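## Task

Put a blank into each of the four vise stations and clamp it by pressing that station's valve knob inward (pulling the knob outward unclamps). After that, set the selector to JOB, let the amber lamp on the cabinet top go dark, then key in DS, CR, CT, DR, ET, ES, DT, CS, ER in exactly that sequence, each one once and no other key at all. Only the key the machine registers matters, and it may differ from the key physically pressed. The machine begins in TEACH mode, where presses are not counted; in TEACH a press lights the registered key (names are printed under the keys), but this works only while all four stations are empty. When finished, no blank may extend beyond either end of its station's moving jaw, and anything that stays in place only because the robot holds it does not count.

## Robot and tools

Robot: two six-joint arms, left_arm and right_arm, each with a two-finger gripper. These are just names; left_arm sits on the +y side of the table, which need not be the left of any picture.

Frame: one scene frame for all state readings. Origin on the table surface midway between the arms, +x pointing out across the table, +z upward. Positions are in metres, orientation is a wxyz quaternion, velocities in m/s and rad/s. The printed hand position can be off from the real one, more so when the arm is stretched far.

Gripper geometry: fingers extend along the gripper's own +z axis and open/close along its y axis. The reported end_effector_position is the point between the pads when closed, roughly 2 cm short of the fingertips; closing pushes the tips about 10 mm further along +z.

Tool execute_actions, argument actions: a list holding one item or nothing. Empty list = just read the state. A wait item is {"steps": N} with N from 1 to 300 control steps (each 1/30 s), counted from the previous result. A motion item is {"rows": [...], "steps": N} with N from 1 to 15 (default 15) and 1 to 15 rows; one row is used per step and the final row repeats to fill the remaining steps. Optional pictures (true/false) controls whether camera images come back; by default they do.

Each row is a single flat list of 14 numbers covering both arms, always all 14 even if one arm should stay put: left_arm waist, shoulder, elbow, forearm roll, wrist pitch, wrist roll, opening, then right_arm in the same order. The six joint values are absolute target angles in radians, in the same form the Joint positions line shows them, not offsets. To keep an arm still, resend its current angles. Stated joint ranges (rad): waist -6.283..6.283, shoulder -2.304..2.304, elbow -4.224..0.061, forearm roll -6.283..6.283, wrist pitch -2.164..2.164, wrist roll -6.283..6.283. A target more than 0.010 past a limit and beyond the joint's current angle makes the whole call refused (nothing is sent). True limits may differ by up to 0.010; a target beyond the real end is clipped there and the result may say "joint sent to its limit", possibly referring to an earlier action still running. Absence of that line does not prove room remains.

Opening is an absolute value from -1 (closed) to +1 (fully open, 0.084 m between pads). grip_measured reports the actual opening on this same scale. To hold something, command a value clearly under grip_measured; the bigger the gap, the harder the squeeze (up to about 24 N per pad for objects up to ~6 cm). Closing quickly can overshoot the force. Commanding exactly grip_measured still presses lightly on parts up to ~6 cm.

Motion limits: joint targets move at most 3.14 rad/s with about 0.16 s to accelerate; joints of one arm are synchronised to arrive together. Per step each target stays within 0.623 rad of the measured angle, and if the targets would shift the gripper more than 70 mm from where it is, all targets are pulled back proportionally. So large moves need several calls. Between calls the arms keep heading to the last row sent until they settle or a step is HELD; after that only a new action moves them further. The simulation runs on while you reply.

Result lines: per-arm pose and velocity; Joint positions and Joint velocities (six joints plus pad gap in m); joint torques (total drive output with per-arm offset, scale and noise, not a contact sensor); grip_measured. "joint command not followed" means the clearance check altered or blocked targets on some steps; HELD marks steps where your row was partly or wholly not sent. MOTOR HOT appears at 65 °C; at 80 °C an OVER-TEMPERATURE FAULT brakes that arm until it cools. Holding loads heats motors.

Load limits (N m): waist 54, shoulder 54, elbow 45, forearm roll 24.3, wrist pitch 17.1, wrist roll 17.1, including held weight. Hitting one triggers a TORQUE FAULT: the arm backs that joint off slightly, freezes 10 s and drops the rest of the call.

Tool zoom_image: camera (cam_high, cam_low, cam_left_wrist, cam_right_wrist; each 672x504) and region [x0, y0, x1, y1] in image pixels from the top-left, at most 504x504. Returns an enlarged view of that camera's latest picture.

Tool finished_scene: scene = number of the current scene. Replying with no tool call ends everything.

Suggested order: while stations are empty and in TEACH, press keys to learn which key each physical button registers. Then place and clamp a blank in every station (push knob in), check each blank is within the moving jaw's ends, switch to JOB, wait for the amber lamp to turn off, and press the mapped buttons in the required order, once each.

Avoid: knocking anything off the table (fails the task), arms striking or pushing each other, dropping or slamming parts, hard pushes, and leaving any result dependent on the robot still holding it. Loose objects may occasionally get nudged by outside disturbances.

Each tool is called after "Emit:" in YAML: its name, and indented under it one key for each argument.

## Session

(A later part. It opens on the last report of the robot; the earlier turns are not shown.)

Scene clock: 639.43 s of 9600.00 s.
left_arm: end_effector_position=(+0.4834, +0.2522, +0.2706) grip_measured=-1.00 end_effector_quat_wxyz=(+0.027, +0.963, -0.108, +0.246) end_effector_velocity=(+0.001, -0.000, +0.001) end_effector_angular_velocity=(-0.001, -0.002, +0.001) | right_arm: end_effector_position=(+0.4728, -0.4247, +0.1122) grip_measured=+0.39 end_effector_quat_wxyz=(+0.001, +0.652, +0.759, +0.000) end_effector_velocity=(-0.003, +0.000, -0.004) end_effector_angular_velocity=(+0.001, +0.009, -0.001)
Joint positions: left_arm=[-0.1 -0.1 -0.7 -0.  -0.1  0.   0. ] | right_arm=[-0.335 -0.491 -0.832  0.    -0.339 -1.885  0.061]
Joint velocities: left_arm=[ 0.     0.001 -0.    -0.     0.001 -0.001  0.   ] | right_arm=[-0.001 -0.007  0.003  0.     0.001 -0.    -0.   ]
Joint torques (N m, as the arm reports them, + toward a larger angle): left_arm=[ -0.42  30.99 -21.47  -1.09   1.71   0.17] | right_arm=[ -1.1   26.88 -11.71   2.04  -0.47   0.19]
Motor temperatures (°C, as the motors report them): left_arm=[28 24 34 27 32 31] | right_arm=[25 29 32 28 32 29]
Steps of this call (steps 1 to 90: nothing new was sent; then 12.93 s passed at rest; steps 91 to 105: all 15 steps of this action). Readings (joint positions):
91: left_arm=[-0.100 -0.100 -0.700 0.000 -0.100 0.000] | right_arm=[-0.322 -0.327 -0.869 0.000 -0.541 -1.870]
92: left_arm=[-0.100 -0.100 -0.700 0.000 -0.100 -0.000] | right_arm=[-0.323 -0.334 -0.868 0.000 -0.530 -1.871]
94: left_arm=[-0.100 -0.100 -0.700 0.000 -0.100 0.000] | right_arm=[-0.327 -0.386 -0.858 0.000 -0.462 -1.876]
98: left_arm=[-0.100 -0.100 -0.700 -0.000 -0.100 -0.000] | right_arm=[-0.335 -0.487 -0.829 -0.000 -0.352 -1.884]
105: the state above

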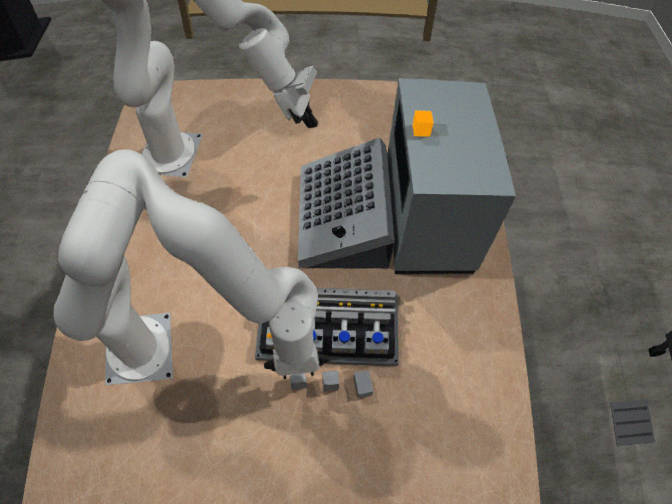

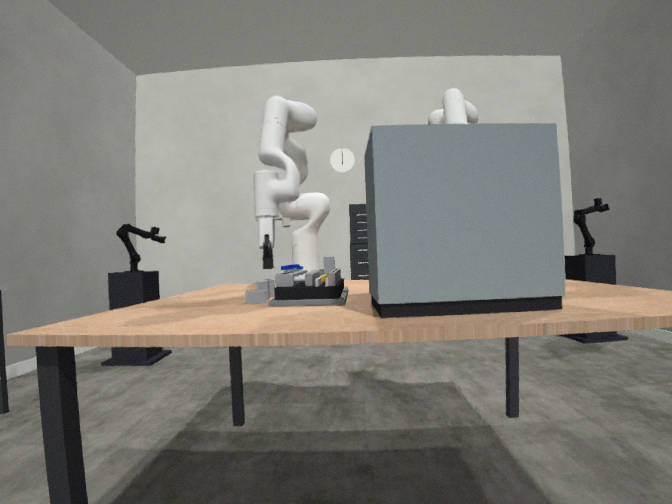

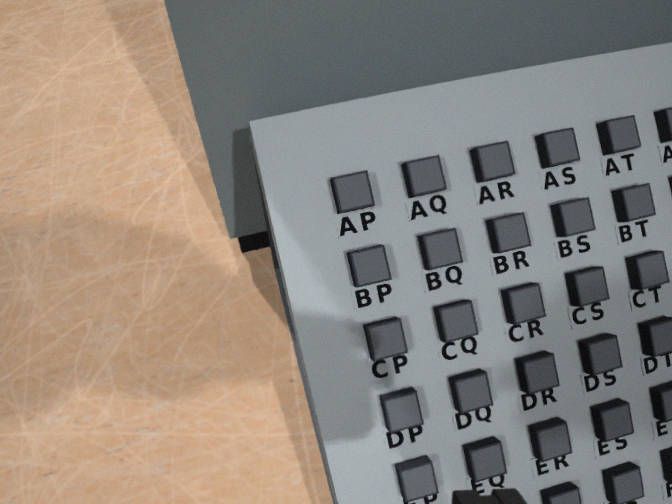

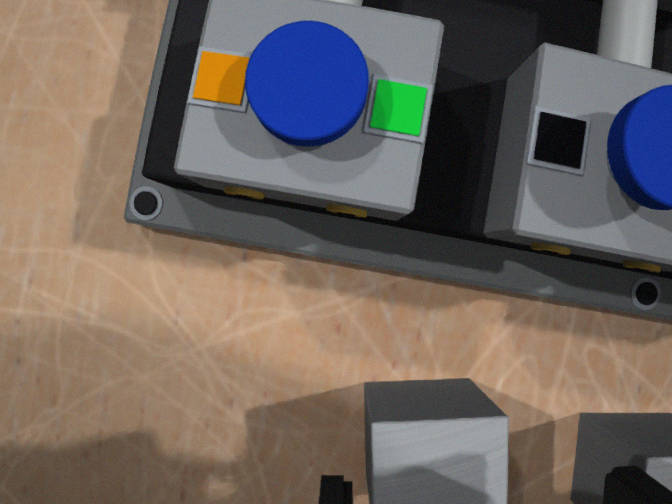

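Emit:
execute_actions:
  actions:
    - {"rows":[[-0.1,-0.1,-0.7,0,-0.1,0,-1,-0.3355,-0.57,-0.839,0,-0.269,-1.885,0.4],[-0.1,-0.1,-0.7,0,-0.1,0,-1,-0.3355,-0.57,-0.839,0,-0.269,-1.885,0.4],[-0.1,-0.1,-0.7,0,-0.1,0,-1,-0.3355,-0.635,-0.846,0,-0.211,-1.885,0.4]],"steps":15}
  pictures: false

Emit:
execute_actions:
  actions:
    - {"rows":[[-0.1,-0.1,-0.7,0,-0.1,0,-1,-0.3355,-0.635,-0.846,0,-0.211,-1.885,0.1],[-0.1,-0.1,-0.7,0,-0.1,0,-1,-0.3355,-0.635,-0.846,0,-0.211,-1.885,0.1],[-0.1,-0.1,-0.7,0,-0.1,0,-1,-0.3355,-0.635,-0.846,0,-0.211,-1.885,-0.1],[-0.1,-0.1,-0.7,0,-0.1,0,-1,-0.3355,-0.635,-0.846,0,-0.211,-1.885,-0.1],[-0.1,-0.1,-0.7,0,-0.1,0,-1,-0.3355,-0.635,-0.846,0,-0.211,-1.885,-0.5]],"steps":12}

Emit:
zoom_image:
  camera: "cam_low"
  region: [220,230,350,320]

Scene clock: 648.23 s of 9600.00 s.
left_arm: end_effector_position=(+0.4834, +0.2522, +0.2706) grip_measured=-1.00 end_effector_quat_wxyz=(+0.027, +0.963, -0.108, +0.246) end_effector_velocity=(+0.000, -0.000, -0.000) end_effector_angular_velocity=(-0.000, -0.000, +0.001) | right_arm: end_effector_position=(+0.4725, -0.4247, +0.0489) grip_measured=+0.39 end_effector_quat_wxyz=(+0.000, +0.652, +0.759, +0.000) end_effector_velocity=(-0.002, +0.000, -0.003) end_effector_angular_velocity=(+0.001, +0.006, -0.001)
Joint positions: left_arm=[-0.1 -0.1 -0.7  0.  -0.1  0.   0. ] | right_arm=[-0.335 -0.634 -0.846  0.    -0.211 -1.885  0.061]
Joint velocities: left_arm=[ 0.    -0.001 -0.     0.     0.001 -0.001  0.   ] | right_arm=[-0.001 -0.005  0.002 -0.001  0.     0.     0.   ]
Joint torques (N m, as the arm reports them, + toward a larger angle): left_arm=[  1.02  30.42 -21.27  -0.92   1.72   0.31] | right_arm=[ 0.64 30.9  -6.75  1.8  -0.4   0.36]
Motor temperatures (°C, as the motors report them): left_arm=[28 24 34 27 32 31] | right_arm=[25 29 32 28 32 29]
Steps of this call (steps 1 to 15: the robot went on to your last target; steps 16 to 90: nothing new was sent; then 5.30 s passed at rest; steps 91 to 105: all 15 steps of this action). Readings (joint positions):
91: left_arm=[-0.100 -0.100 -0.700 0.000 -0.100 -0.000] | right_arm=[-0.335 -0.493 -0.831 -0.000 -0.338 -1.885]
92: left_arm=[-0.100 -0.100 -0.700 -0.000 -0.100 -0.000] | right_arm=[-0.335 -0.501 -0.833 0.000 -0.328 -1.885]
94: left_arm=[-0.100 -0.100 -0.700 -0.000 -0.100 0.000] | right_arm=[-0.335 -0.553 -0.839 0.000 -0.281 -1.885]
98: left_arm=[-0.100 -0.100 -0.700 -0.000 -0.100 0.000] | right_arm=[-0.336 -0.634 -0.843 -0.000 -0.216 -1.885]
105: the state above

Scene clock: 648.63 s of 9600.00 s.
left_arm: end_effector_position=(+0.4834, +0.2522, +0.2706) grip_measured=-1.00 end_effector_quat_wxyz=(+0.027, +0.963, -0.108, +0.246) end_effector_velocity=(+0.000, -0.000, +0.000) end_effector_angular_velocity=(-0.002, -0.000, +0.003) | right_arm: end_effector_position=(+0.4721, -0.4246, +0.0485) grip_measured=-0.10 end_effector_quat_wxyz=(+0.000, +0.652, +0.759, -0.000) end_effector_velocity=(+0.000, +0.000, -0.000) end_effector_angular_velocity=(-0.000, +0.000, +0.002)
Joint positions: left_arm=[-0.1 -0.1 -0.7 -0.  -0.1  0.   0. ] | right_arm=[-0.336 -0.635 -0.846 -0.    -0.211 -1.885  0.04 ]
Joint velocities: left_arm=[-0.     0.    -0.    -0.     0.001 -0.003  0.   ] | right_arm=[ 0.001 -0.    -0.    -0.001  0.    -0.     0.   ]
Joint torques (N m, as the arm reports them, + toward a larger angle): left_arm=[  0.7   30.69 -21.49  -0.89   1.71   0.25] | right_arm=[-1.65 32.51 -8.3   2.12  0.11  0.46]
Motor temperatures (°C, as the motors report them): left_arm=[28 24 34 27 32 31] | right_arm=[25 29 32 28 32 29]
Steps of this call (steps 1 to 12: all 12 steps of this action). Readings (joint positions):
1: left_arm=[-0.100 -0.100 -0.700 -0.000 -0.100 -0.000] | right_arm=[-0.335 -0.634 -0.846 0.000 -0.211 -1.885]
2: left_arm=[-0.100 -0.100 -0.700 0.000 -0.100 -0.000] | right_arm=[-0.335 -0.634 -0.846 0.000 -0.211 -1.885]
4: left_arm=[-0.100 -0.100 -0.700 -0.000 -0.100 0.000] | right_arm=[-0.336 -0.635 -0.846 -0.000 -0.211 -1.885]
8: left_arm=[-0.100 -0.100 -0.700 0.000 -0.100 0.000] | right_arm=[-0.336 -0.635 -0.846 0.000 -0.211 -1.885]
12: the state above

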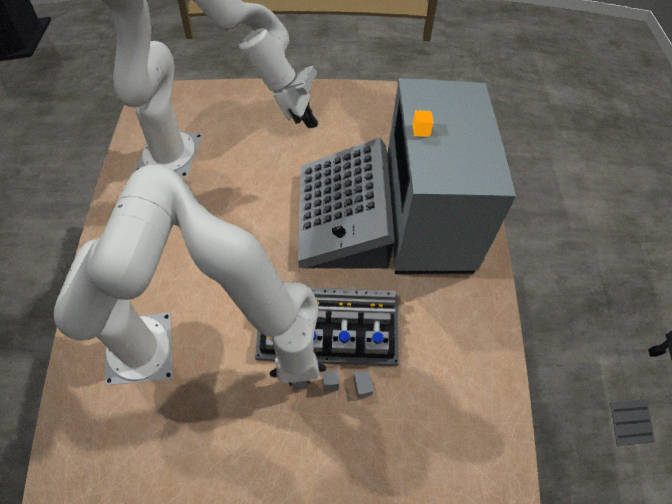

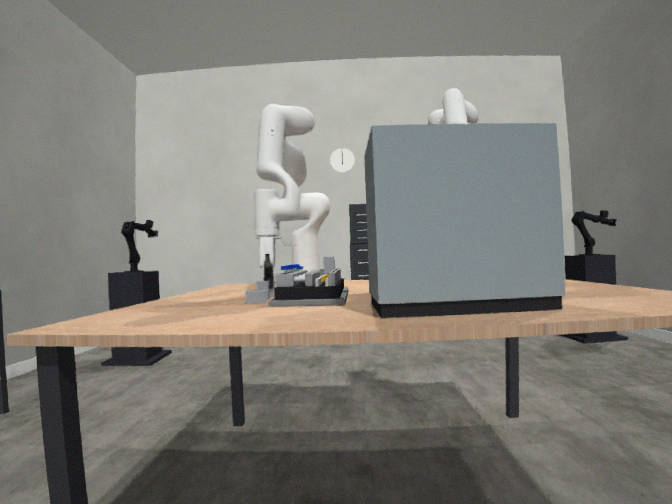

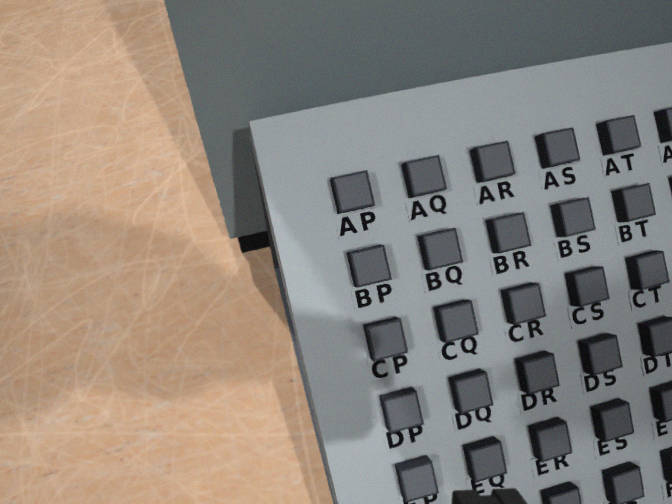

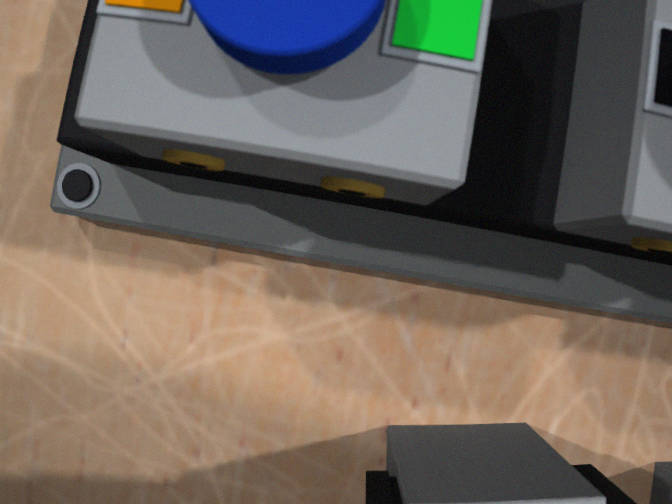

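Region (220, 230, 350, 320) of cam_low's 672x504 image, scaled by 3.877, with more detail than that image has; it fills the top 349 rows of this view, and the rest is white.

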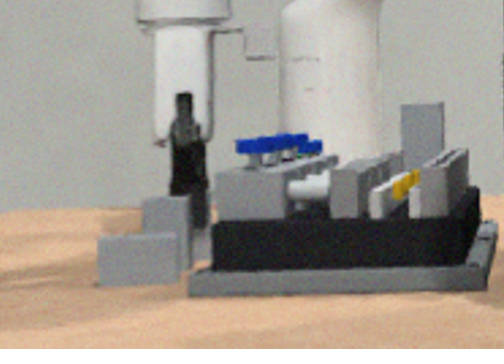

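Emit:
execute_actions:
  actions:
    - {"rows":[[-0.1,-0.1,-0.7,0,-0.1,0,-1,-0.3355,-0.317,-0.852,0,-0.535,-1.885,-0.5]],"steps":13}
  pictures: false

Emit:
execute_actions:
  actions:
    - {"rows":[[-0.1,-0.1,-0.7,0,-0.1,0,-1,0.077,-0.42,-1.0,0,-0.58,-1.323,-0.5]],"steps":15}
  pictures: false

Emit:
execute_actions:
  actions:
    - {"rows":[[-0.1,-0.1,-0.7,0,-0.1,0,-1,0.077,-0.42,-1.0,0,-0.58,-1.323,-0.5],[-0.1,-0.1,-0.7,0,-0.1,0,-1,0.077,-0.42,-1.0,0,-0.58,-1.323,-0.5],[-0.1,-0.1,-0.7,0,-0.1,0,-1,0.077,-0.42,-1.0,0,-0.58,-1.323,-0.5],[-0.1,-0.1,-0.7,0,-0.1,0,-1,0.077,-0.5234,-0.9815,0,-0.458,-1.323,-0.5]],"steps":15}

Emit:
zoom_image:
  camera: "cam_low"
  region: [270,230,370,310]

Scene clock: 659.70 s of 9600.00 s.
left_arm: end_effector_position=(+0.4834, +0.2522, +0.2706) grip_measured=-1.00 end_effector_quat_wxyz=(+0.027, +0.963, -0.108, +0.246) end_effector_velocity=(-0.000, +0.000, -0.000) end_effector_angular_velocity=(+0.001, +0.002, -0.001) | right_arm: end_effector_position=(+0.4740, -0.4249, +0.1996) grip_measured=-0.10 end_effector_quat_wxyz=(+0.002, +0.652, +0.759, +0.001) end_effector_velocity=(-0.036, +0.005, +0.002) end_effector_angular_velocity=(+0.015, +0.096, -0.000)
Joint positions: left_arm=[-0.1 -0.1 -0.7  0.  -0.1 -0.   0. ] | right_arm=[-0.335 -0.319 -0.853  0.    -0.531 -1.885  0.04 ]
Joint velocities: left_arm=[ 0.    -0.001 -0.     0.    -0.002  0.001  0.   ] | right_arm=[-0.001  0.03   0.034 -0.002 -0.092  0.    -0.   ]
Joint torques (N m, as the arm reports them, + toward a larger angle): left_arm=[  0.29  30.73 -21.49  -0.9    1.76   0.25] | right_arm=[  0.02  18.75 -10.31   1.98   0.02   0.79]
Motor temperatures (°C, as the motors report them): left_arm=[28 24 34 27 32 31] | right_arm=[25 29 32 28 32 29]
Steps of this call (steps 1 to 15: the robot went on to your last target; steps 16 to 90: nothing new was sent; then 7.63 s passed at rest; steps 91 to 103: all 13 steps of this action). Readings (joint positions):
91: left_arm=[-0.100 -0.100 -0.700 0.000 -0.100 -0.000] | right_arm=[-0.336 -0.634 -0.846 0.000 -0.212 -1.885]
92: left_arm=[-0.100 -0.100 -0.700 0.000 -0.100 -0.000] | right_arm=[-0.336 -0.627 -0.845 -0.000 -0.222 -1.885]
94: left_arm=[-0.100 -0.100 -0.700 0.000 -0.100 -0.000] | right_arm=[-0.336 -0.565 -0.843 -0.000 -0.289 -1.885]
98: left_arm=[-0.100 -0.100 -0.700 0.000 -0.100 -0.000] | right_arm=[-0.336 -0.414 -0.850 0.000 -0.436 -1.885]
103: the state above

Scene clock: 660.20 s of 9600.00 s.
left_arm: end_effector_position=(+0.4834, +0.2522, +0.2706) grip_measured=-1.00 end_effector_quat_wxyz=(+0.027, +0.963, -0.108, +0.246) end_effector_velocity=(+0.001, -0.000, +0.001) end_effector_angular_velocity=(-0.001, -0.002, +0.001) | right_arm: end_effector_position=(+0.5129, -0.2277, +0.2012) grip_measured=-0.10 end_effector_quat_wxyz=(-0.000, +0.704, +0.711, +0.000) end_effector_velocity=(-0.003, +0.191, +0.004) end_effector_angular_velocity=(+0.002, -0.006, -0.108)
Joint positions: left_arm=[-0.1 -0.1 -0.7 -0.  -0.1  0.   0. ] | right_arm=[ 0.064 -0.417 -0.995  0.    -0.578 -1.344  0.04 ]
Joint velocities: left_arm=[-0.     0.001 -0.001  0.     0.001 -0.001  0.   ] | right_arm=[ 0.361 -0.079 -0.125  0.001 -0.04   0.468 -0.   ]
Joint torques (N m, as the arm reports them, + toward a larger angle): left_arm=[  0.65  30.69 -21.61  -0.8    1.68   0.28] | right_arm=[-29.24  36.62  -9.71   1.18  -0.82   0.04]
Motor temperatures (°C, as the motors report them): left_arm=[28 24 34 27 32 31] | right_arm=[25 29 32 28 32 29]
Steps of this call (steps 1 to 15: all 15 steps of this action). Readings (joint positions):
1: left_arm=[-0.100 -0.100 -0.700 -0.000 -0.100 0.000] | right_arm=[-0.335 -0.319 -0.852 -0.000 -0.533 -1.884]
2: left_arm=[-0.100 -0.100 -0.700 -0.000 -0.100 -0.000] | right_arm=[-0.328 -0.322 -0.854 -0.000 -0.535 -1.873]
4: left_arm=[-0.100 -0.100 -0.700 0.000 -0.100 0.000] | right_arm=[-0.277 -0.337 -0.872 -0.000 -0.541 -1.801]
8: left_arm=[-0.100 -0.100 -0.700 0.000 -0.100 0.000] | right_arm=[-0.138 -0.371 -0.922 0.000 -0.555 -1.615]
15: the state above

Scene clock: 660.70 s of 9600.00 s.
left_arm: end_effector_position=(+0.4834, +0.2522, +0.2706) grip_measured=-1.00 end_effector_quat_wxyz=(+0.027, +0.963, -0.108, +0.246) end_effector_velocity=(-0.000, +0.000, -0.001) end_effector_angular_velocity=(+0.001, +0.001, -0.001) | right_arm: end_effector_position=(+0.5134, -0.2209, +0.1424) grip_measured=-0.10 end_effector_quat_wxyz=(+0.000, +0.707, +0.708, +0.001) end_effector_velocity=(+0.001, +0.001, +0.000) end_effector_angular_velocity=(+0.001, -0.002, +0.002)
Joint positions: left_arm=[-0.1 -0.1 -0.7 -0.  -0.1  0.   0. ] | right_arm=[ 0.077 -0.522 -0.982  0.    -0.458 -1.323  0.04 ]
Joint velocities: left_arm=[-0.    -0.001  0.     0.     0.001  0.001  0.   ] | right_arm=[ 0.002 -0.    -0.001  0.     0.001  0.     0.   ]
Joint torques (N m, as the arm reports them, + toward a larger angle): left_arm=[  0.67  30.57 -21.37  -1.12   1.68   0.27] | right_arm=[ -2.02  31.09 -11.91   1.47  -0.77   0.19]
Motor temperatures (°C, as the motors report them): left_arm=[28 24 34 27 32 31] | right_arm=[25 29 32 28 32 29]
Steps of this call (steps 1 to 15: all 15 steps of this action). Readings (joint positions):
1: left_arm=[-0.100 -0.100 -0.700 -0.000 -0.100 -0.000] | right_arm=[0.072 -0.419 -0.998 0.000 -0.579 -1.333]
2: left_arm=[-0.100 -0.100 -0.700 0.000 -0.100 -0.000] | right_arm=[0.075 -0.419 -0.999 0.000 -0.580 -1.328]
4: left_arm=[-0.100 -0.100 -0.700 0.000 -0.100 -0.000] | right_arm=[0.075 -0.420 -0.999 -0.000 -0.579 -1.324]
8: left_arm=[-0.100 -0.100 -0.700 0.000 -0.100 0.000] | right_arm=[0.076 -0.502 -0.984 -0.000 -0.484 -1.323]
15: the state above

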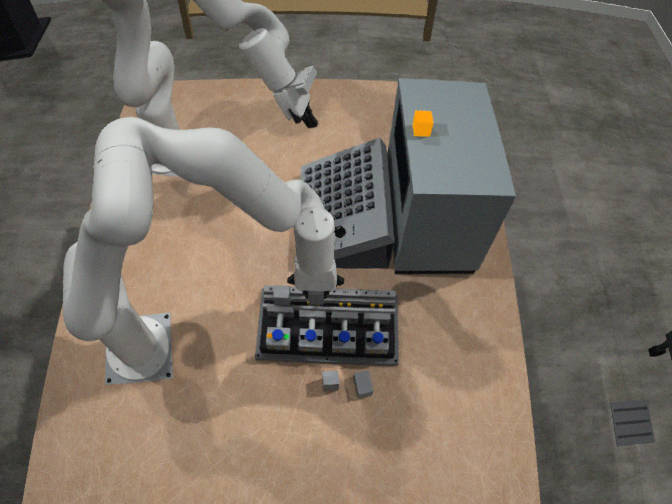

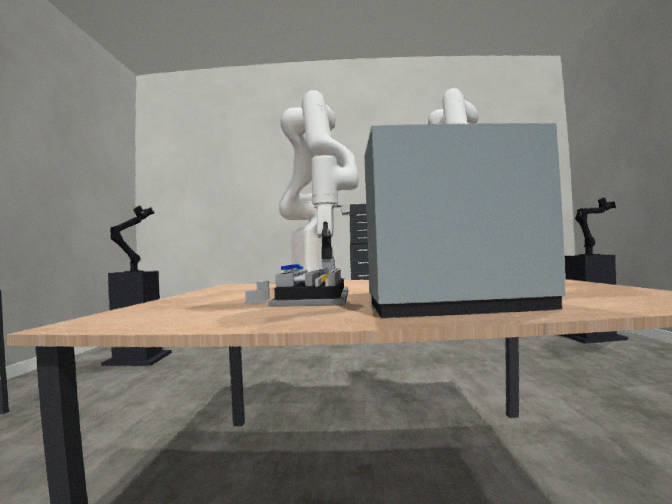

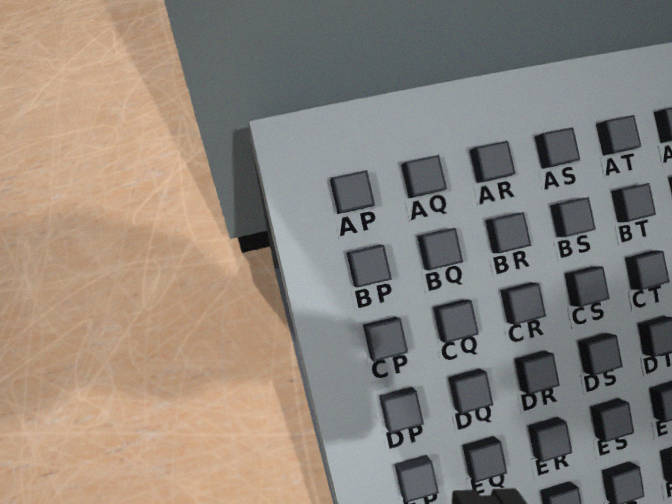

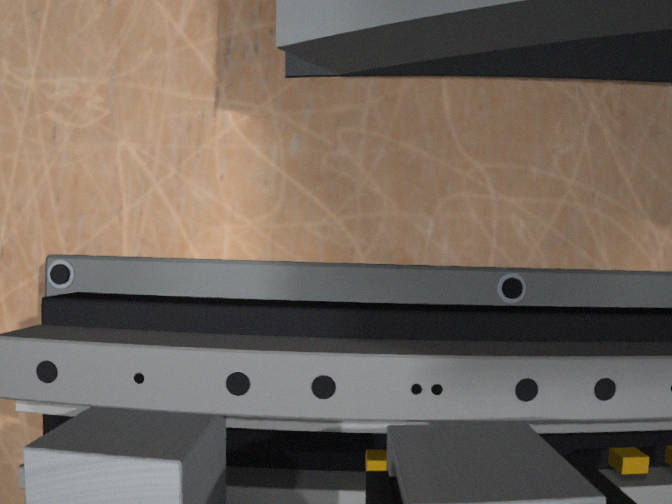

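Region (270, 230, 370, 310) of cam_low's 672x504 image, scaled by 5.040, with more detail than that image has; it fills the top 403 rows of this view, and the rest is white.

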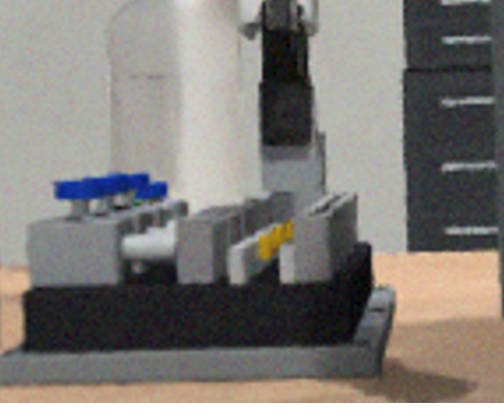

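Emit:
execute_actions:
  actions:
    - {"rows":[[-0.1,-0.1,-0.7,0,-0.1,0,-1,0.069,-0.5234,-0.9815,0,-0.458,-1.331,-0.5],[-0.1,-0.1,-0.7,0,-0.1,0,-1,0.069,-0.5234,-0.9815,0,-0.458,-1.331,-0.5],[-0.1,-0.1,-0.7,0,-0.1,0,-1,0.069,-0.5234,-0.9815,0,-0.458,-1.331,-0.5],[-0.1,-0.1,-0.7,0,-0.1,0,-1,0.069,-0.5234,-0.9815,0,-0.458,-1.331,-0.5],[-0.1,-0.1,-0.7,0,-0.1,0,-1,0.069,-0.533,-0.979,0,-0.446,-1.331,-0.5],[-0.1,-0.1,-0.7,0,-0.1,0,-1,0.069,-0.533,-0.979,0,-0.446,-1.331,-0.5],[-0.1,-0.1,-0.7,0,-0.1,0,-1,0.069,-0.542,-0.977,0,-0.435,-1.331,-0.5],[-0.1,-0.1,-0.7,0,-0.1,0,-1,0.069,-0.542,-0.977,0,-0.435,-1.331,-0.5],[-0.1,-0.1,-0.7,0,-0.1,0,-1,0.069,-0.551,-0.975,0,-0.424,-1.331,-0.5]],"steps":15}

Emit:
zoom_image:
  camera: "cam_low"
  region: [270,230,370,310]

Scene clock: 674.90 s of 9600.00 s.
left_arm: end_effector_position=(+0.4834, +0.2522, +0.2706) grip_measured=-1.00 end_effector_quat_wxyz=(+0.027, +0.963, -0.108, +0.246) end_effector_velocity=(-0.001, +0.000, -0.001) end_effector_angular_velocity=(+0.002, +0.003, -0.001) | right_arm: end_effector_position=(+0.5121, -0.2253, +0.1252) grip_measured=-0.10 end_effector_quat_wxyz=(-0.000, +0.706, +0.708, -0.000) end_effector_velocity=(+0.005, +0.001, +0.003) end_effector_angular_velocity=(+0.004, -0.015, -0.000)
Joint positions: left_arm=[-0.1 -0.1 -0.7  0.  -0.1 -0.   0. ] | right_arm=[ 0.069 -0.551 -0.975 -0.    -0.424 -1.331  0.04 ]
Joint velocities: left_arm=[ 0.    -0.001  0.001  0.001 -0.002  0.001  0.   ] | right_arm=[-0.     0.002 -0.005  0.     0.008 -0.     0.   ]
Joint torques (N m, as the arm reports them, + toward a larger angle): left_arm=[  0.65  30.65 -21.49  -0.9    1.76   0.22] | right_arm=[ -0.05  33.16 -11.79   2.48  -0.27   0.79]
Motor temperatures (°C, as the motors report them): left_arm=[28 24 34 27 32 31] | right_arm=[25 29 32 28 32 29]
Steps of this call (steps 1 to 15: the robot went on to your last target; steps 16 to 90: nothing new was sent; then 10.70 s passed at rest; steps 91 to 105: all 15 steps of this action). Readings (joint positions):
91: left_arm=[-0.100 -0.100 -0.700 -0.000 -0.100 0.000] | right_arm=[0.077 -0.523 -0.981 0.000 -0.458 -1.324]
92: left_arm=[-0.100 -0.100 -0.700 -0.000 -0.100 -0.000] | right_arm=[0.074 -0.523 -0.981 0.000 -0.458 -1.326]
94: left_arm=[-0.100 -0.100 -0.700 -0.000 -0.100 -0.000] | right_arm=[0.070 -0.523 -0.982 -0.000 -0.458 -1.329]
98: left_arm=[-0.100 -0.100 -0.700 -0.000 -0.100 -0.000] | right_arm=[0.069 -0.534 -0.979 0.000 -0.444 -1.331]
105: the state above

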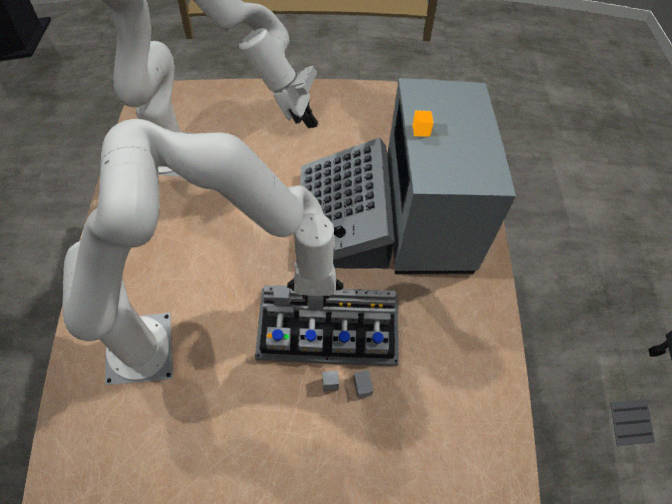

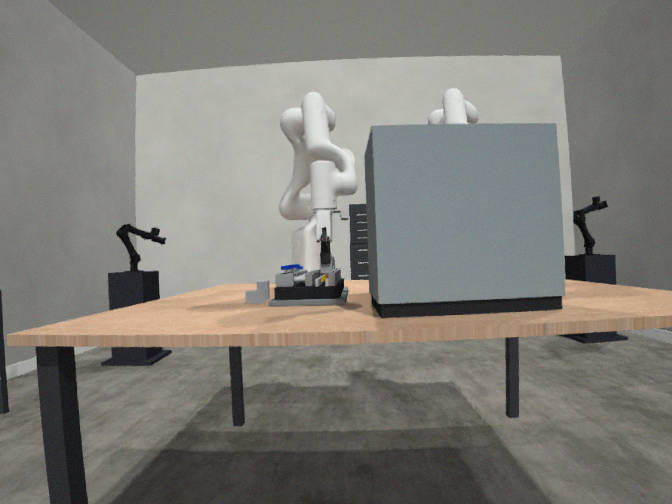

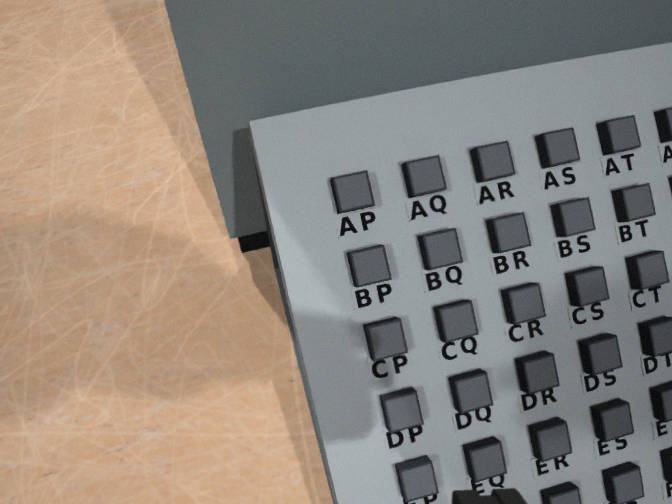

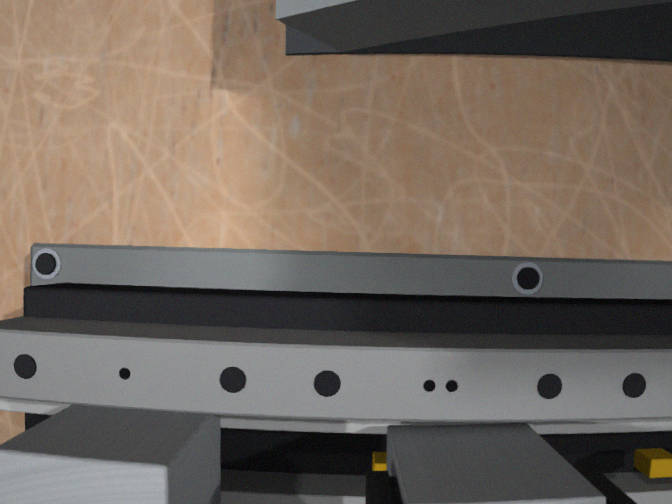

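Region (270, 230, 370, 310) of cam_low's 672x504 image, scaled by 5.040, with more detail than that image has; it fills the top 403 rows of this view, and the rest is white.

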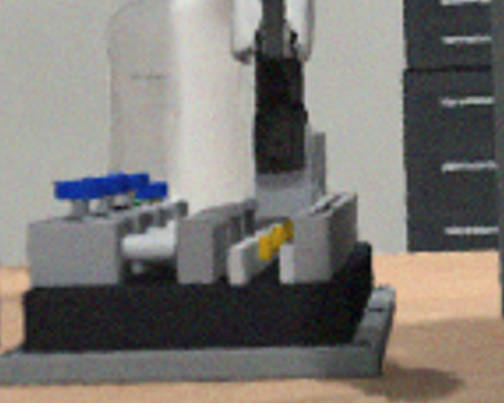

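Emit:
execute_actions:
  actions:
    - {"rows":[[-0.1,-0.1,-0.7,0,-0.1,0,-1,0.071,-0.558,-0.974,0,-0.416,-1.331,-0.5],[-0.1,-0.1,-0.7,0,-0.1,0,-1,0.071,-0.558,-0.974,0,-0.416,-1.331,-0.5],[-0.1,-0.1,-0.7,0,-0.1,0,-1,0.071,-0.558,-0.974,0,-0.416,-1.331,-0.5],[-0.1,-0.1,-0.7,0,-0.1,0,-1,0.071,-0.565,-0.973,0,-0.408,-1.331,-0.5],[-0.1,-0.1,-0.7,0,-0.1,0,-1,0.071,-0.565,-0.973,0,-0.408,-1.331,-0.5],[-0.1,-0.1,-0.7,0,-0.1,0,-1,0.071,-0.565,-0.973,0,-0.408,-1.331,-0.5],[-0.1,-0.1,-0.7,0,-0.1,0,-1,0.071,-0.571,-0.972,0,-0.401,-1.331,-0.5]],"steps":15}

Emit:
zoom_image:
  camera: "cam_low"
  region: [270,230,370,310]

Scene clock: 680.67 s of 9600.00 s.
left_arm: end_effector_position=(+0.4834, +0.2522, +0.2706) grip_measured=-1.00 end_effector_quat_wxyz=(+0.027, +0.963, -0.108, +0.246) end_effector_velocity=(-0.000, +0.000, -0.001) end_effector_angular_velocity=(+0.000, +0.003, +0.000) | right_arm: end_effector_position=(+0.5112, -0.2245, +0.1144) grip_measured=-0.10 end_effector_quat_wxyz=(+0.000, +0.706, +0.708, +0.000) end_effector_velocity=(-0.000, -0.000, -0.002) end_effector_angular_velocity=(+0.000, -0.001, -0.000)
Joint positions: left_arm=[-0.1 -0.1 -0.7  0.  -0.1  0.   0. ] | right_arm=[ 0.071 -0.57  -0.973  0.    -0.402 -1.331  0.04 ]
Joint velocities: left_arm=[ 0.    -0.002  0.    -0.    -0.001 -0.     0.   ] | right_arm=[-0.    -0.004  0.002  0.     0.006 -0.     0.   ]
Joint torques (N m, as the arm reports them, + toward a larger angle): left_arm=[ -0.17  30.65 -21.34  -0.66   1.75   0.22] | right_arm=[-0.45 21.5  -8.87  0.75  0.57  0.32]
Motor temperatures (°C, as the motors report them): left_arm=[28 24 34 27 32 31] | right_arm=[25 29 32 28 32 29]
Steps of this call (steps 1 to 15: the robot went on to your last target; steps 16 to 90: nothing new was sent; then 2.27 s passed at rest; steps 91 to 105: all 15 steps of this action). Readings (joint positions):
91: left_arm=[-0.100 -0.100 -0.700 -0.000 -0.100 0.000] | right_arm=[0.069 -0.551 -0.975 -0.000 -0.423 -1.331]
92: left_arm=[-0.100 -0.100 -0.700 -0.000 -0.100 -0.000] | right_arm=[0.070 -0.553 -0.975 0.000 -0.421 -1.331]
94: left_arm=[-0.100 -0.100 -0.700 0.000 -0.100 0.000] | right_arm=[0.071 -0.557 -0.974 0.000 -0.417 -1.331]
98: left_arm=[-0.100 -0.100 -0.700 0.000 -0.100 0.000] | right_arm=[0.071 -0.566 -0.973 0.000 -0.408 -1.331]
105: the state above

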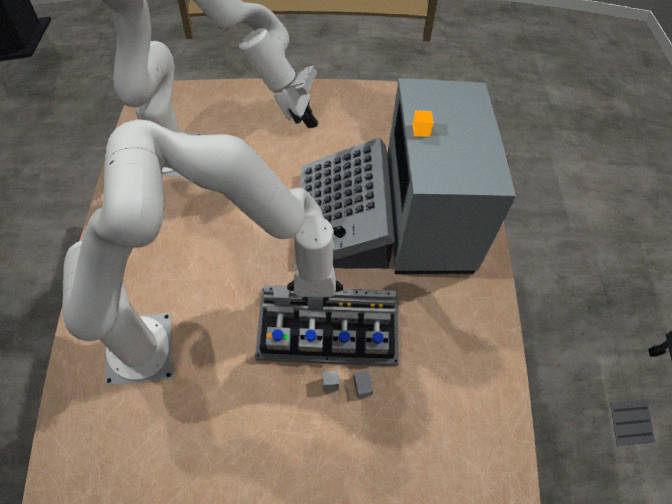

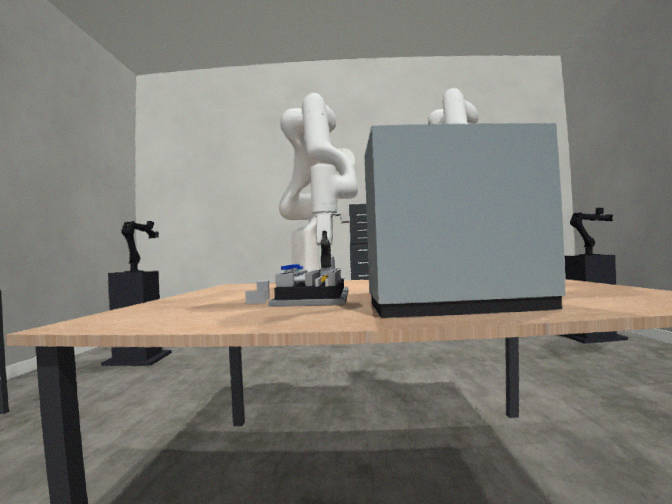

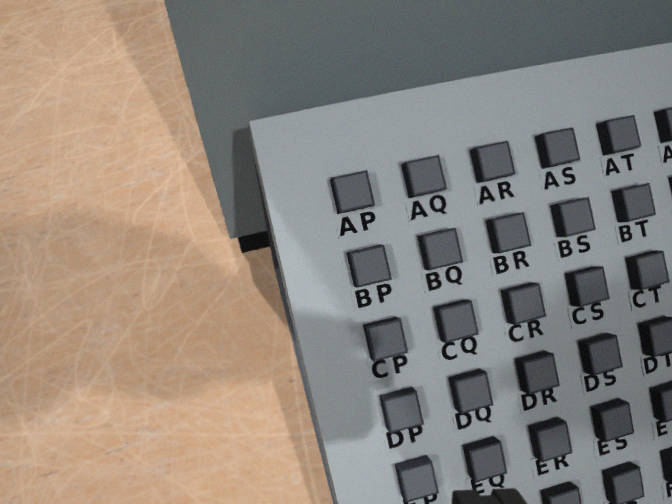

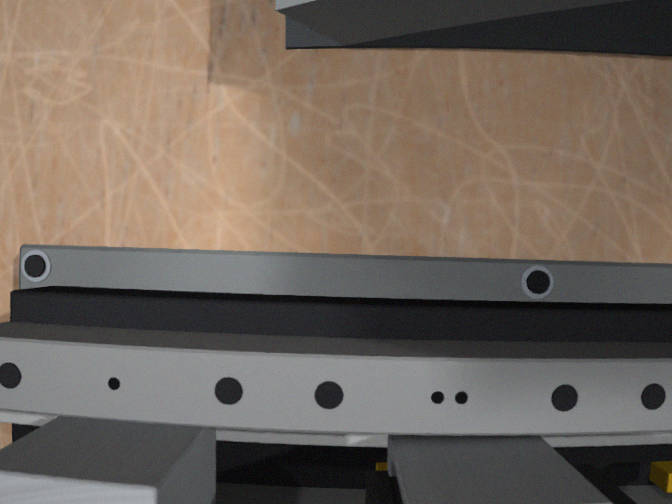

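Region (270, 230, 370, 310) of cam_low's 672x504 image, scaled by 5.040, with more detail than that image has; it fills the top 403 rows of this view, and the rest is white.

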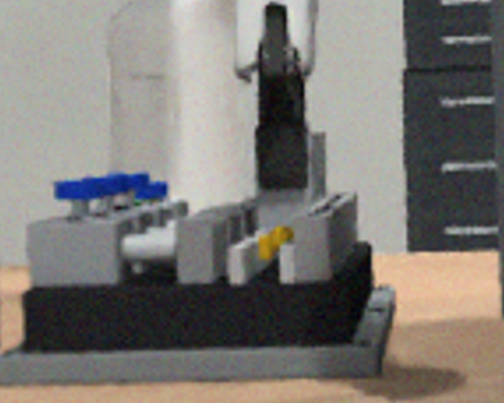

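Emit:
execute_actions:
  actions:
    - {"rows":[[-0.1,-0.1,-0.7,0,-0.1,0,-1,0.071,-0.569,-0.973,0,-0.404,-1.331,0.4],[-0.1,-0.1,-0.7,0,-0.1,0,-1,0.071,-0.569,-0.973,0,-0.404,-1.331,0.4],[-0.1,-0.1,-0.7,0,-0.1,0,-1,0.071,-0.569,-0.973,0,-0.404,-1.331,0.4],[-0.1,-0.1,-0.7,0,-0.1,0,-1,0.071,-0.569,-0.973,0,-0.404,-1.331,0.4],[-0.1,-0.1,-0.7,0,-0.1,0,-1,0.071,-0.569,-0.973,0,-0.404,-1.331,0.4],[-0.1,-0.1,-0.7,0,-0.1,0,-1,0.071,-0.47,-0.99,0,-0.52,-1.331,0.4]],"steps":15}
  pictures: false

Emit:
execute_actions:
  actions:
    - {"rows":[[-0.1,-0.1,-0.7,0,-0.1,0,-1,-0.127,-0.437,-0.939,0,-0.502,-1.527,-1]],"steps":15}

Scene clock: 690.03 s of 9600.00 s.
left_arm: end_effector_position=(+0.4834, +0.2522, +0.2706) grip_measured=-1.00 end_effector_quat_wxyz=(+0.027, +0.963, -0.108, +0.246) end_effector_velocity=(-0.000, +0.000, -0.001) end_effector_angular_velocity=(-0.000, +0.002, +0.002) | right_arm: end_effector_position=(+0.5140, -0.2238, +0.1715) grip_measured=+0.39 end_effector_quat_wxyz=(-0.000, +0.706, +0.708, -0.000) end_effector_velocity=(-0.015, -0.004, -0.014) end_effector_angular_velocity=(-0.011, +0.043, -0.001)
Joint positions: left_arm=[-0.1 -0.1 -0.7  0.  -0.1  0.   0. ] | right_arm=[ 0.071 -0.471 -0.99  -0.    -0.52  -1.331  0.061]
Joint velocities: left_arm=[-0.    -0.002 -0.     0.    -0.001 -0.002  0.   ] | right_arm=[-0.001 -0.016  0.017 -0.    -0.012  0.    -0.   ]
Joint torques (N m, as the arm reports them, + toward a larger angle): left_arm=[  0.48  30.33 -21.63  -0.8    1.73   0.28] | right_arm=[  0.64  32.16 -13.33   2.19  -0.35   0.64]
Motor temperatures (°C, as the motors report them): left_arm=[28 24 34 27 32 31] | right_arm=[25 29 32 28 32 29]
Steps of this call (steps 1 to 15: the robot went on to your last target; steps 16 to 90: nothing new was sent; then 5.87 s passed at rest; steps 91 to 105: all 15 steps of this action). Readings (joint positions):
91: left_arm=[-0.100 -0.100 -0.700 -0.000 -0.100 -0.000] | right_arm=[0.071 -0.571 -0.972 0.000 -0.401 -1.331]
92: left_arm=[-0.100 -0.100 -0.700 -0.000 -0.100 -0.000] | right_arm=[0.071 -0.571 -0.971 -0.000 -0.403 -1.331]
94: left_arm=[-0.100 -0.100 -0.700 -0.000 -0.100 -0.000] | right_arm=[0.071 -0.570 -0.971 -0.000 -0.404 -1.331]
98: left_arm=[-0.100 -0.100 -0.700 0.000 -0.100 0.000] | right_arm=[0.071 -0.542 -0.975 -0.000 -0.443 -1.331]
105: the state above

Scene clock: 690.53 s of 9600.00 s.
left_arm: end_effector_position=(+0.4834, +0.2522, +0.2706) grip_measured=-1.00 end_effector_quat_wxyz=(+0.027, +0.963, -0.108, +0.246) end_effector_velocity=(-0.000, +0.000, +0.001) end_effector_angular_velocity=(+0.000, -0.001, -0.000) | right_arm: end_effector_position=(+0.5120, -0.3253, +0.1715) grip_measured=-1.00 end_effector_quat_wxyz=(-0.000, +0.706, +0.708, -0.000) end_effector_velocity=(+0.000, -0.002, +0.000) end_effector_angular_velocity=(-0.000, -0.001, -0.001)
Joint positions: left_arm=[-0.1 -0.1 -0.7 -0.  -0.1  0.   0. ] | right_arm=[-0.126 -0.437 -0.939  0.    -0.502 -1.527  0.   ]
Joint velocities: left_arm=[ 0.     0.001  0.    -0.     0.     0.001  0.   ] | right_arm=[-0.004  0.001 -0.    -0.001  0.    -0.002  0.   ]
Joint torques (N m, as the arm reports them, + toward a larger angle): left_arm=[  1.04  31.27 -21.33  -0.88   1.75   0.22] | right_arm=[ -1.19  28.21 -12.25   2.08  -0.23   0.29]
Motor temperatures (°C, as the motors report them): left_arm=[28 24 34 27 32 31] | right_arm=[25 29 32 28 32 29]
Steps of this call (steps 1 to 15: all 15 steps of this action). Readings (joint positions):
1: left_arm=[-0.100 -0.100 -0.700 0.000 -0.100 -0.000] | right_arm=[0.070 -0.471 -0.989 -0.000 -0.519 -1.332]
2: left_arm=[-0.100 -0.100 -0.700 0.000 -0.100 -0.000] | right_arm=[0.062 -0.470 -0.985 0.000 -0.518 -1.343]
4: left_arm=[-0.100 -0.100 -0.700 -0.000 -0.100 0.000] | right_arm=[-0.001 -0.459 -0.969 0.000 -0.512 -1.406]
8: left_arm=[-0.100 -0.100 -0.700 -0.000 -0.100 0.000] | right_arm=[-0.116 -0.439 -0.942 -0.000 -0.503 -1.512]
15: the state above

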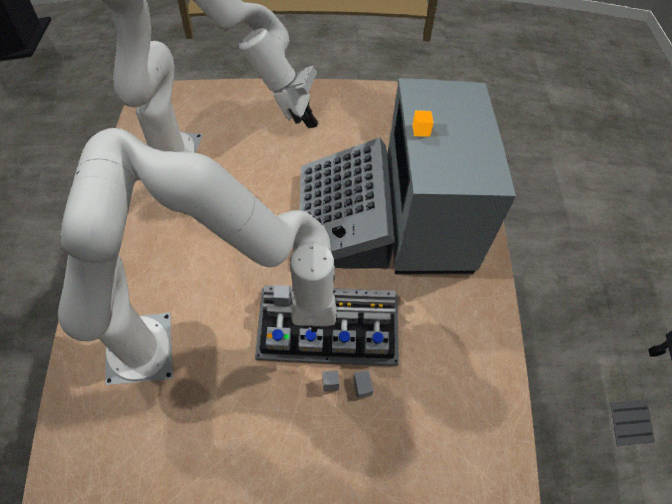

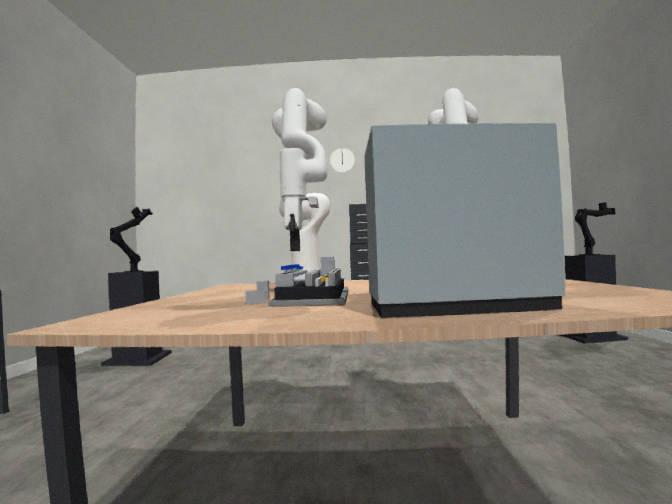

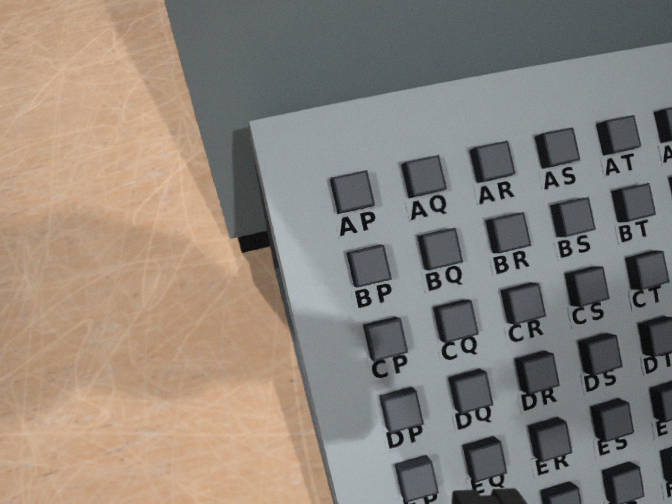

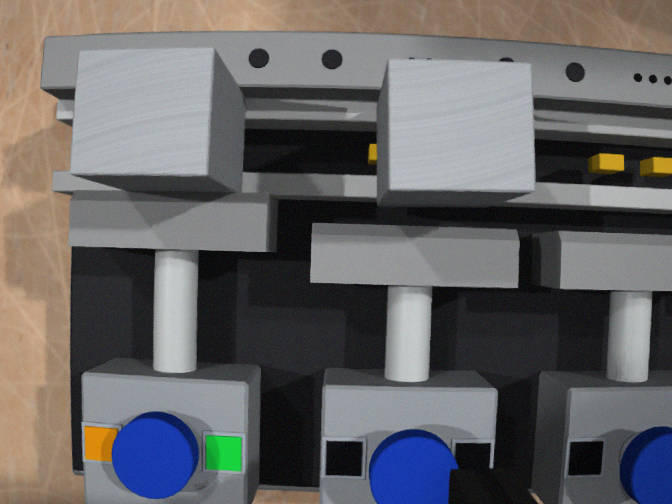

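Emit:
execute_actions:
  actions:
    - {"rows":[[-0.1,-0.1,-0.7,0,-0.1,0,-1,-0.127,-0.504,-0.931,0,-0.429,-1.527,-1],[-0.1,-0.1,-0.7,0,-0.1,0,-1,-0.127,-0.504,-0.931,0,-0.429,-1.527,-1],[-0.1,-0.1,-0.7,0,-0.1,0,-1,-0.127,-0.504,-0.931,0,-0.429,-1.527,-1],[-0.1,-0.1,-0.7,0,-0.1,0,-1,-0.127,-0.504,-0.931,0,-0.429,-1.527,-1],[-0.1,-0.1,-0.7,0,-0.1,0,-1,-0.127,-0.504,-0.931,0,-0.429,-1.527,-1],[-0.1,-0.1,-0.7,0,-0.1,0,-1,-0.127,-0.514,-0.930,0,-0.418,-1.527,-1],[-0.1,-0.1,-0.7,0,-0.1,0,-1,-0.127,-0.514,-0.930,0,-0.418,-1.527,-1],[-0.1,-0.1,-0.7,0,-0.1,0,-1,-0.127,-0.524,-0.929,0,-0.407,-1.527,-1],[-0.1,-0.1,-0.7,0,-0.1,0,-1,-0.127,-0.524,-0.929,0,-0.407,-1.527,-1],[-0.1,-0.1,-0.7,0,-0.1,0,-1,-0.127,-0.535,-0.928,0,-0.394,-1.527,-1]],"steps":15}

Scene clock: 711.10 s of 9600.00 s.
left_arm: end_effector_position=(+0.4834, +0.2522, +0.2706) grip_measured=-1.00 end_effector_quat_wxyz=(+0.027, +0.963, -0.108, +0.246) end_effector_velocity=(+0.000, -0.000, +0.000) end_effector_angular_velocity=(+0.000, +0.001, +0.000) | right_arm: end_effector_position=(+0.5110, -0.3260, +0.1196) grip_measured=-1.00 end_effector_quat_wxyz=(-0.000, +0.706, +0.708, -0.000) end_effector_velocity=(-0.000, -0.000, -0.006) end_effector_angular_velocity=(+0.000, -0.002, -0.000)
Joint positions: left_arm=[-0.1 -0.1 -0.7 -0.  -0.1  0.   0. ] | right_arm=[-0.127 -0.534 -0.928  0.    -0.395 -1.527  0.   ]
Joint velocities: left_arm=[-0.    -0.    -0.001  0.    -0.001 -0.     0.   ] | right_arm=[-0.    -0.01   0.002 -0.     0.015  0.     0.   ]
Joint torques (N m, as the arm reports them, + toward a larger angle): left_arm=[  0.63  31.19 -21.36  -0.92   1.7    0.28] | right_arm=[ 0.06 25.75 -8.    2.19 -0.09  0.44]
Motor temperatures (°C, as the motors report them): left_arm=[28 24 34 27 32 31] | right_arm=[25 29 32 28 32 29]
Steps of this call (steps 1 to 15: the robot went on to your last target; steps 16 to 90: nothing new was sent; then 17.07 s passed at rest; steps 91 to 105: all 15 steps of this action). Readings (joint positions):
91: left_arm=[-0.100 -0.100 -0.700 0.000 -0.100 0.000] | right_arm=[-0.127 -0.438 -0.939 0.000 -0.501 -1.527]
92: left_arm=[-0.100 -0.100 -0.700 -0.000 -0.100 0.000] | right_arm=[-0.127 -0.445 -0.939 0.000 -0.490 -1.527]
94: left_arm=[-0.100 -0.100 -0.700 -0.000 -0.100 -0.000] | right_arm=[-0.127 -0.484 -0.934 0.000 -0.450 -1.527]
98: left_arm=[-0.100 -0.100 -0.700 0.000 -0.100 0.000] | right_arm=[-0.127 -0.511 -0.930 -0.000 -0.422 -1.527]
105: the state above

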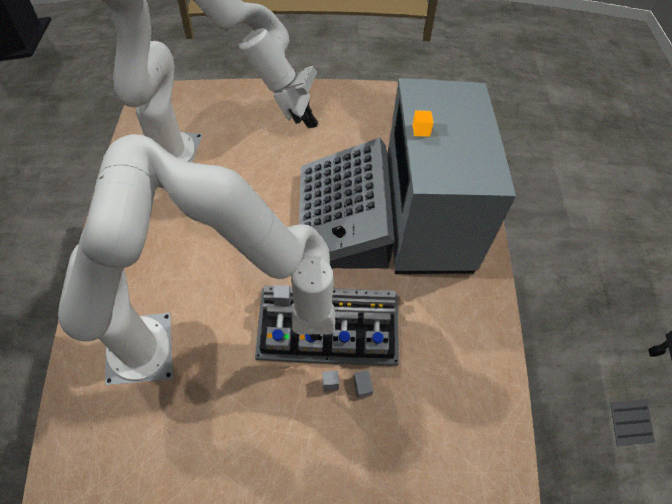

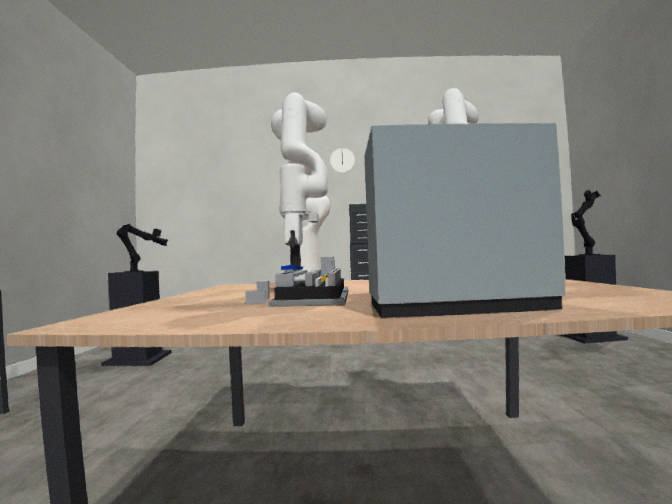

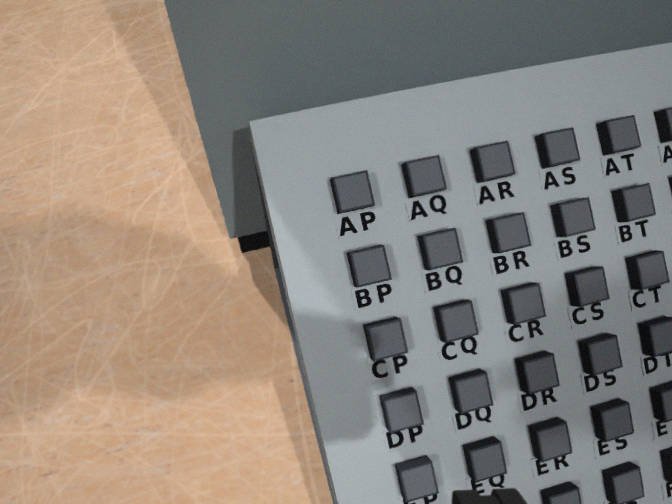

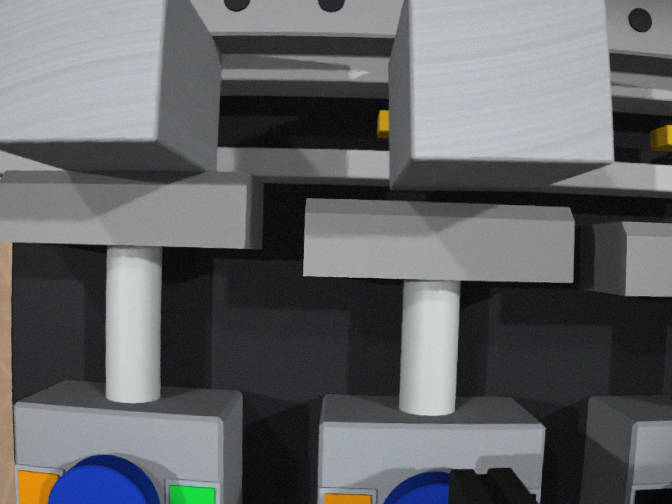

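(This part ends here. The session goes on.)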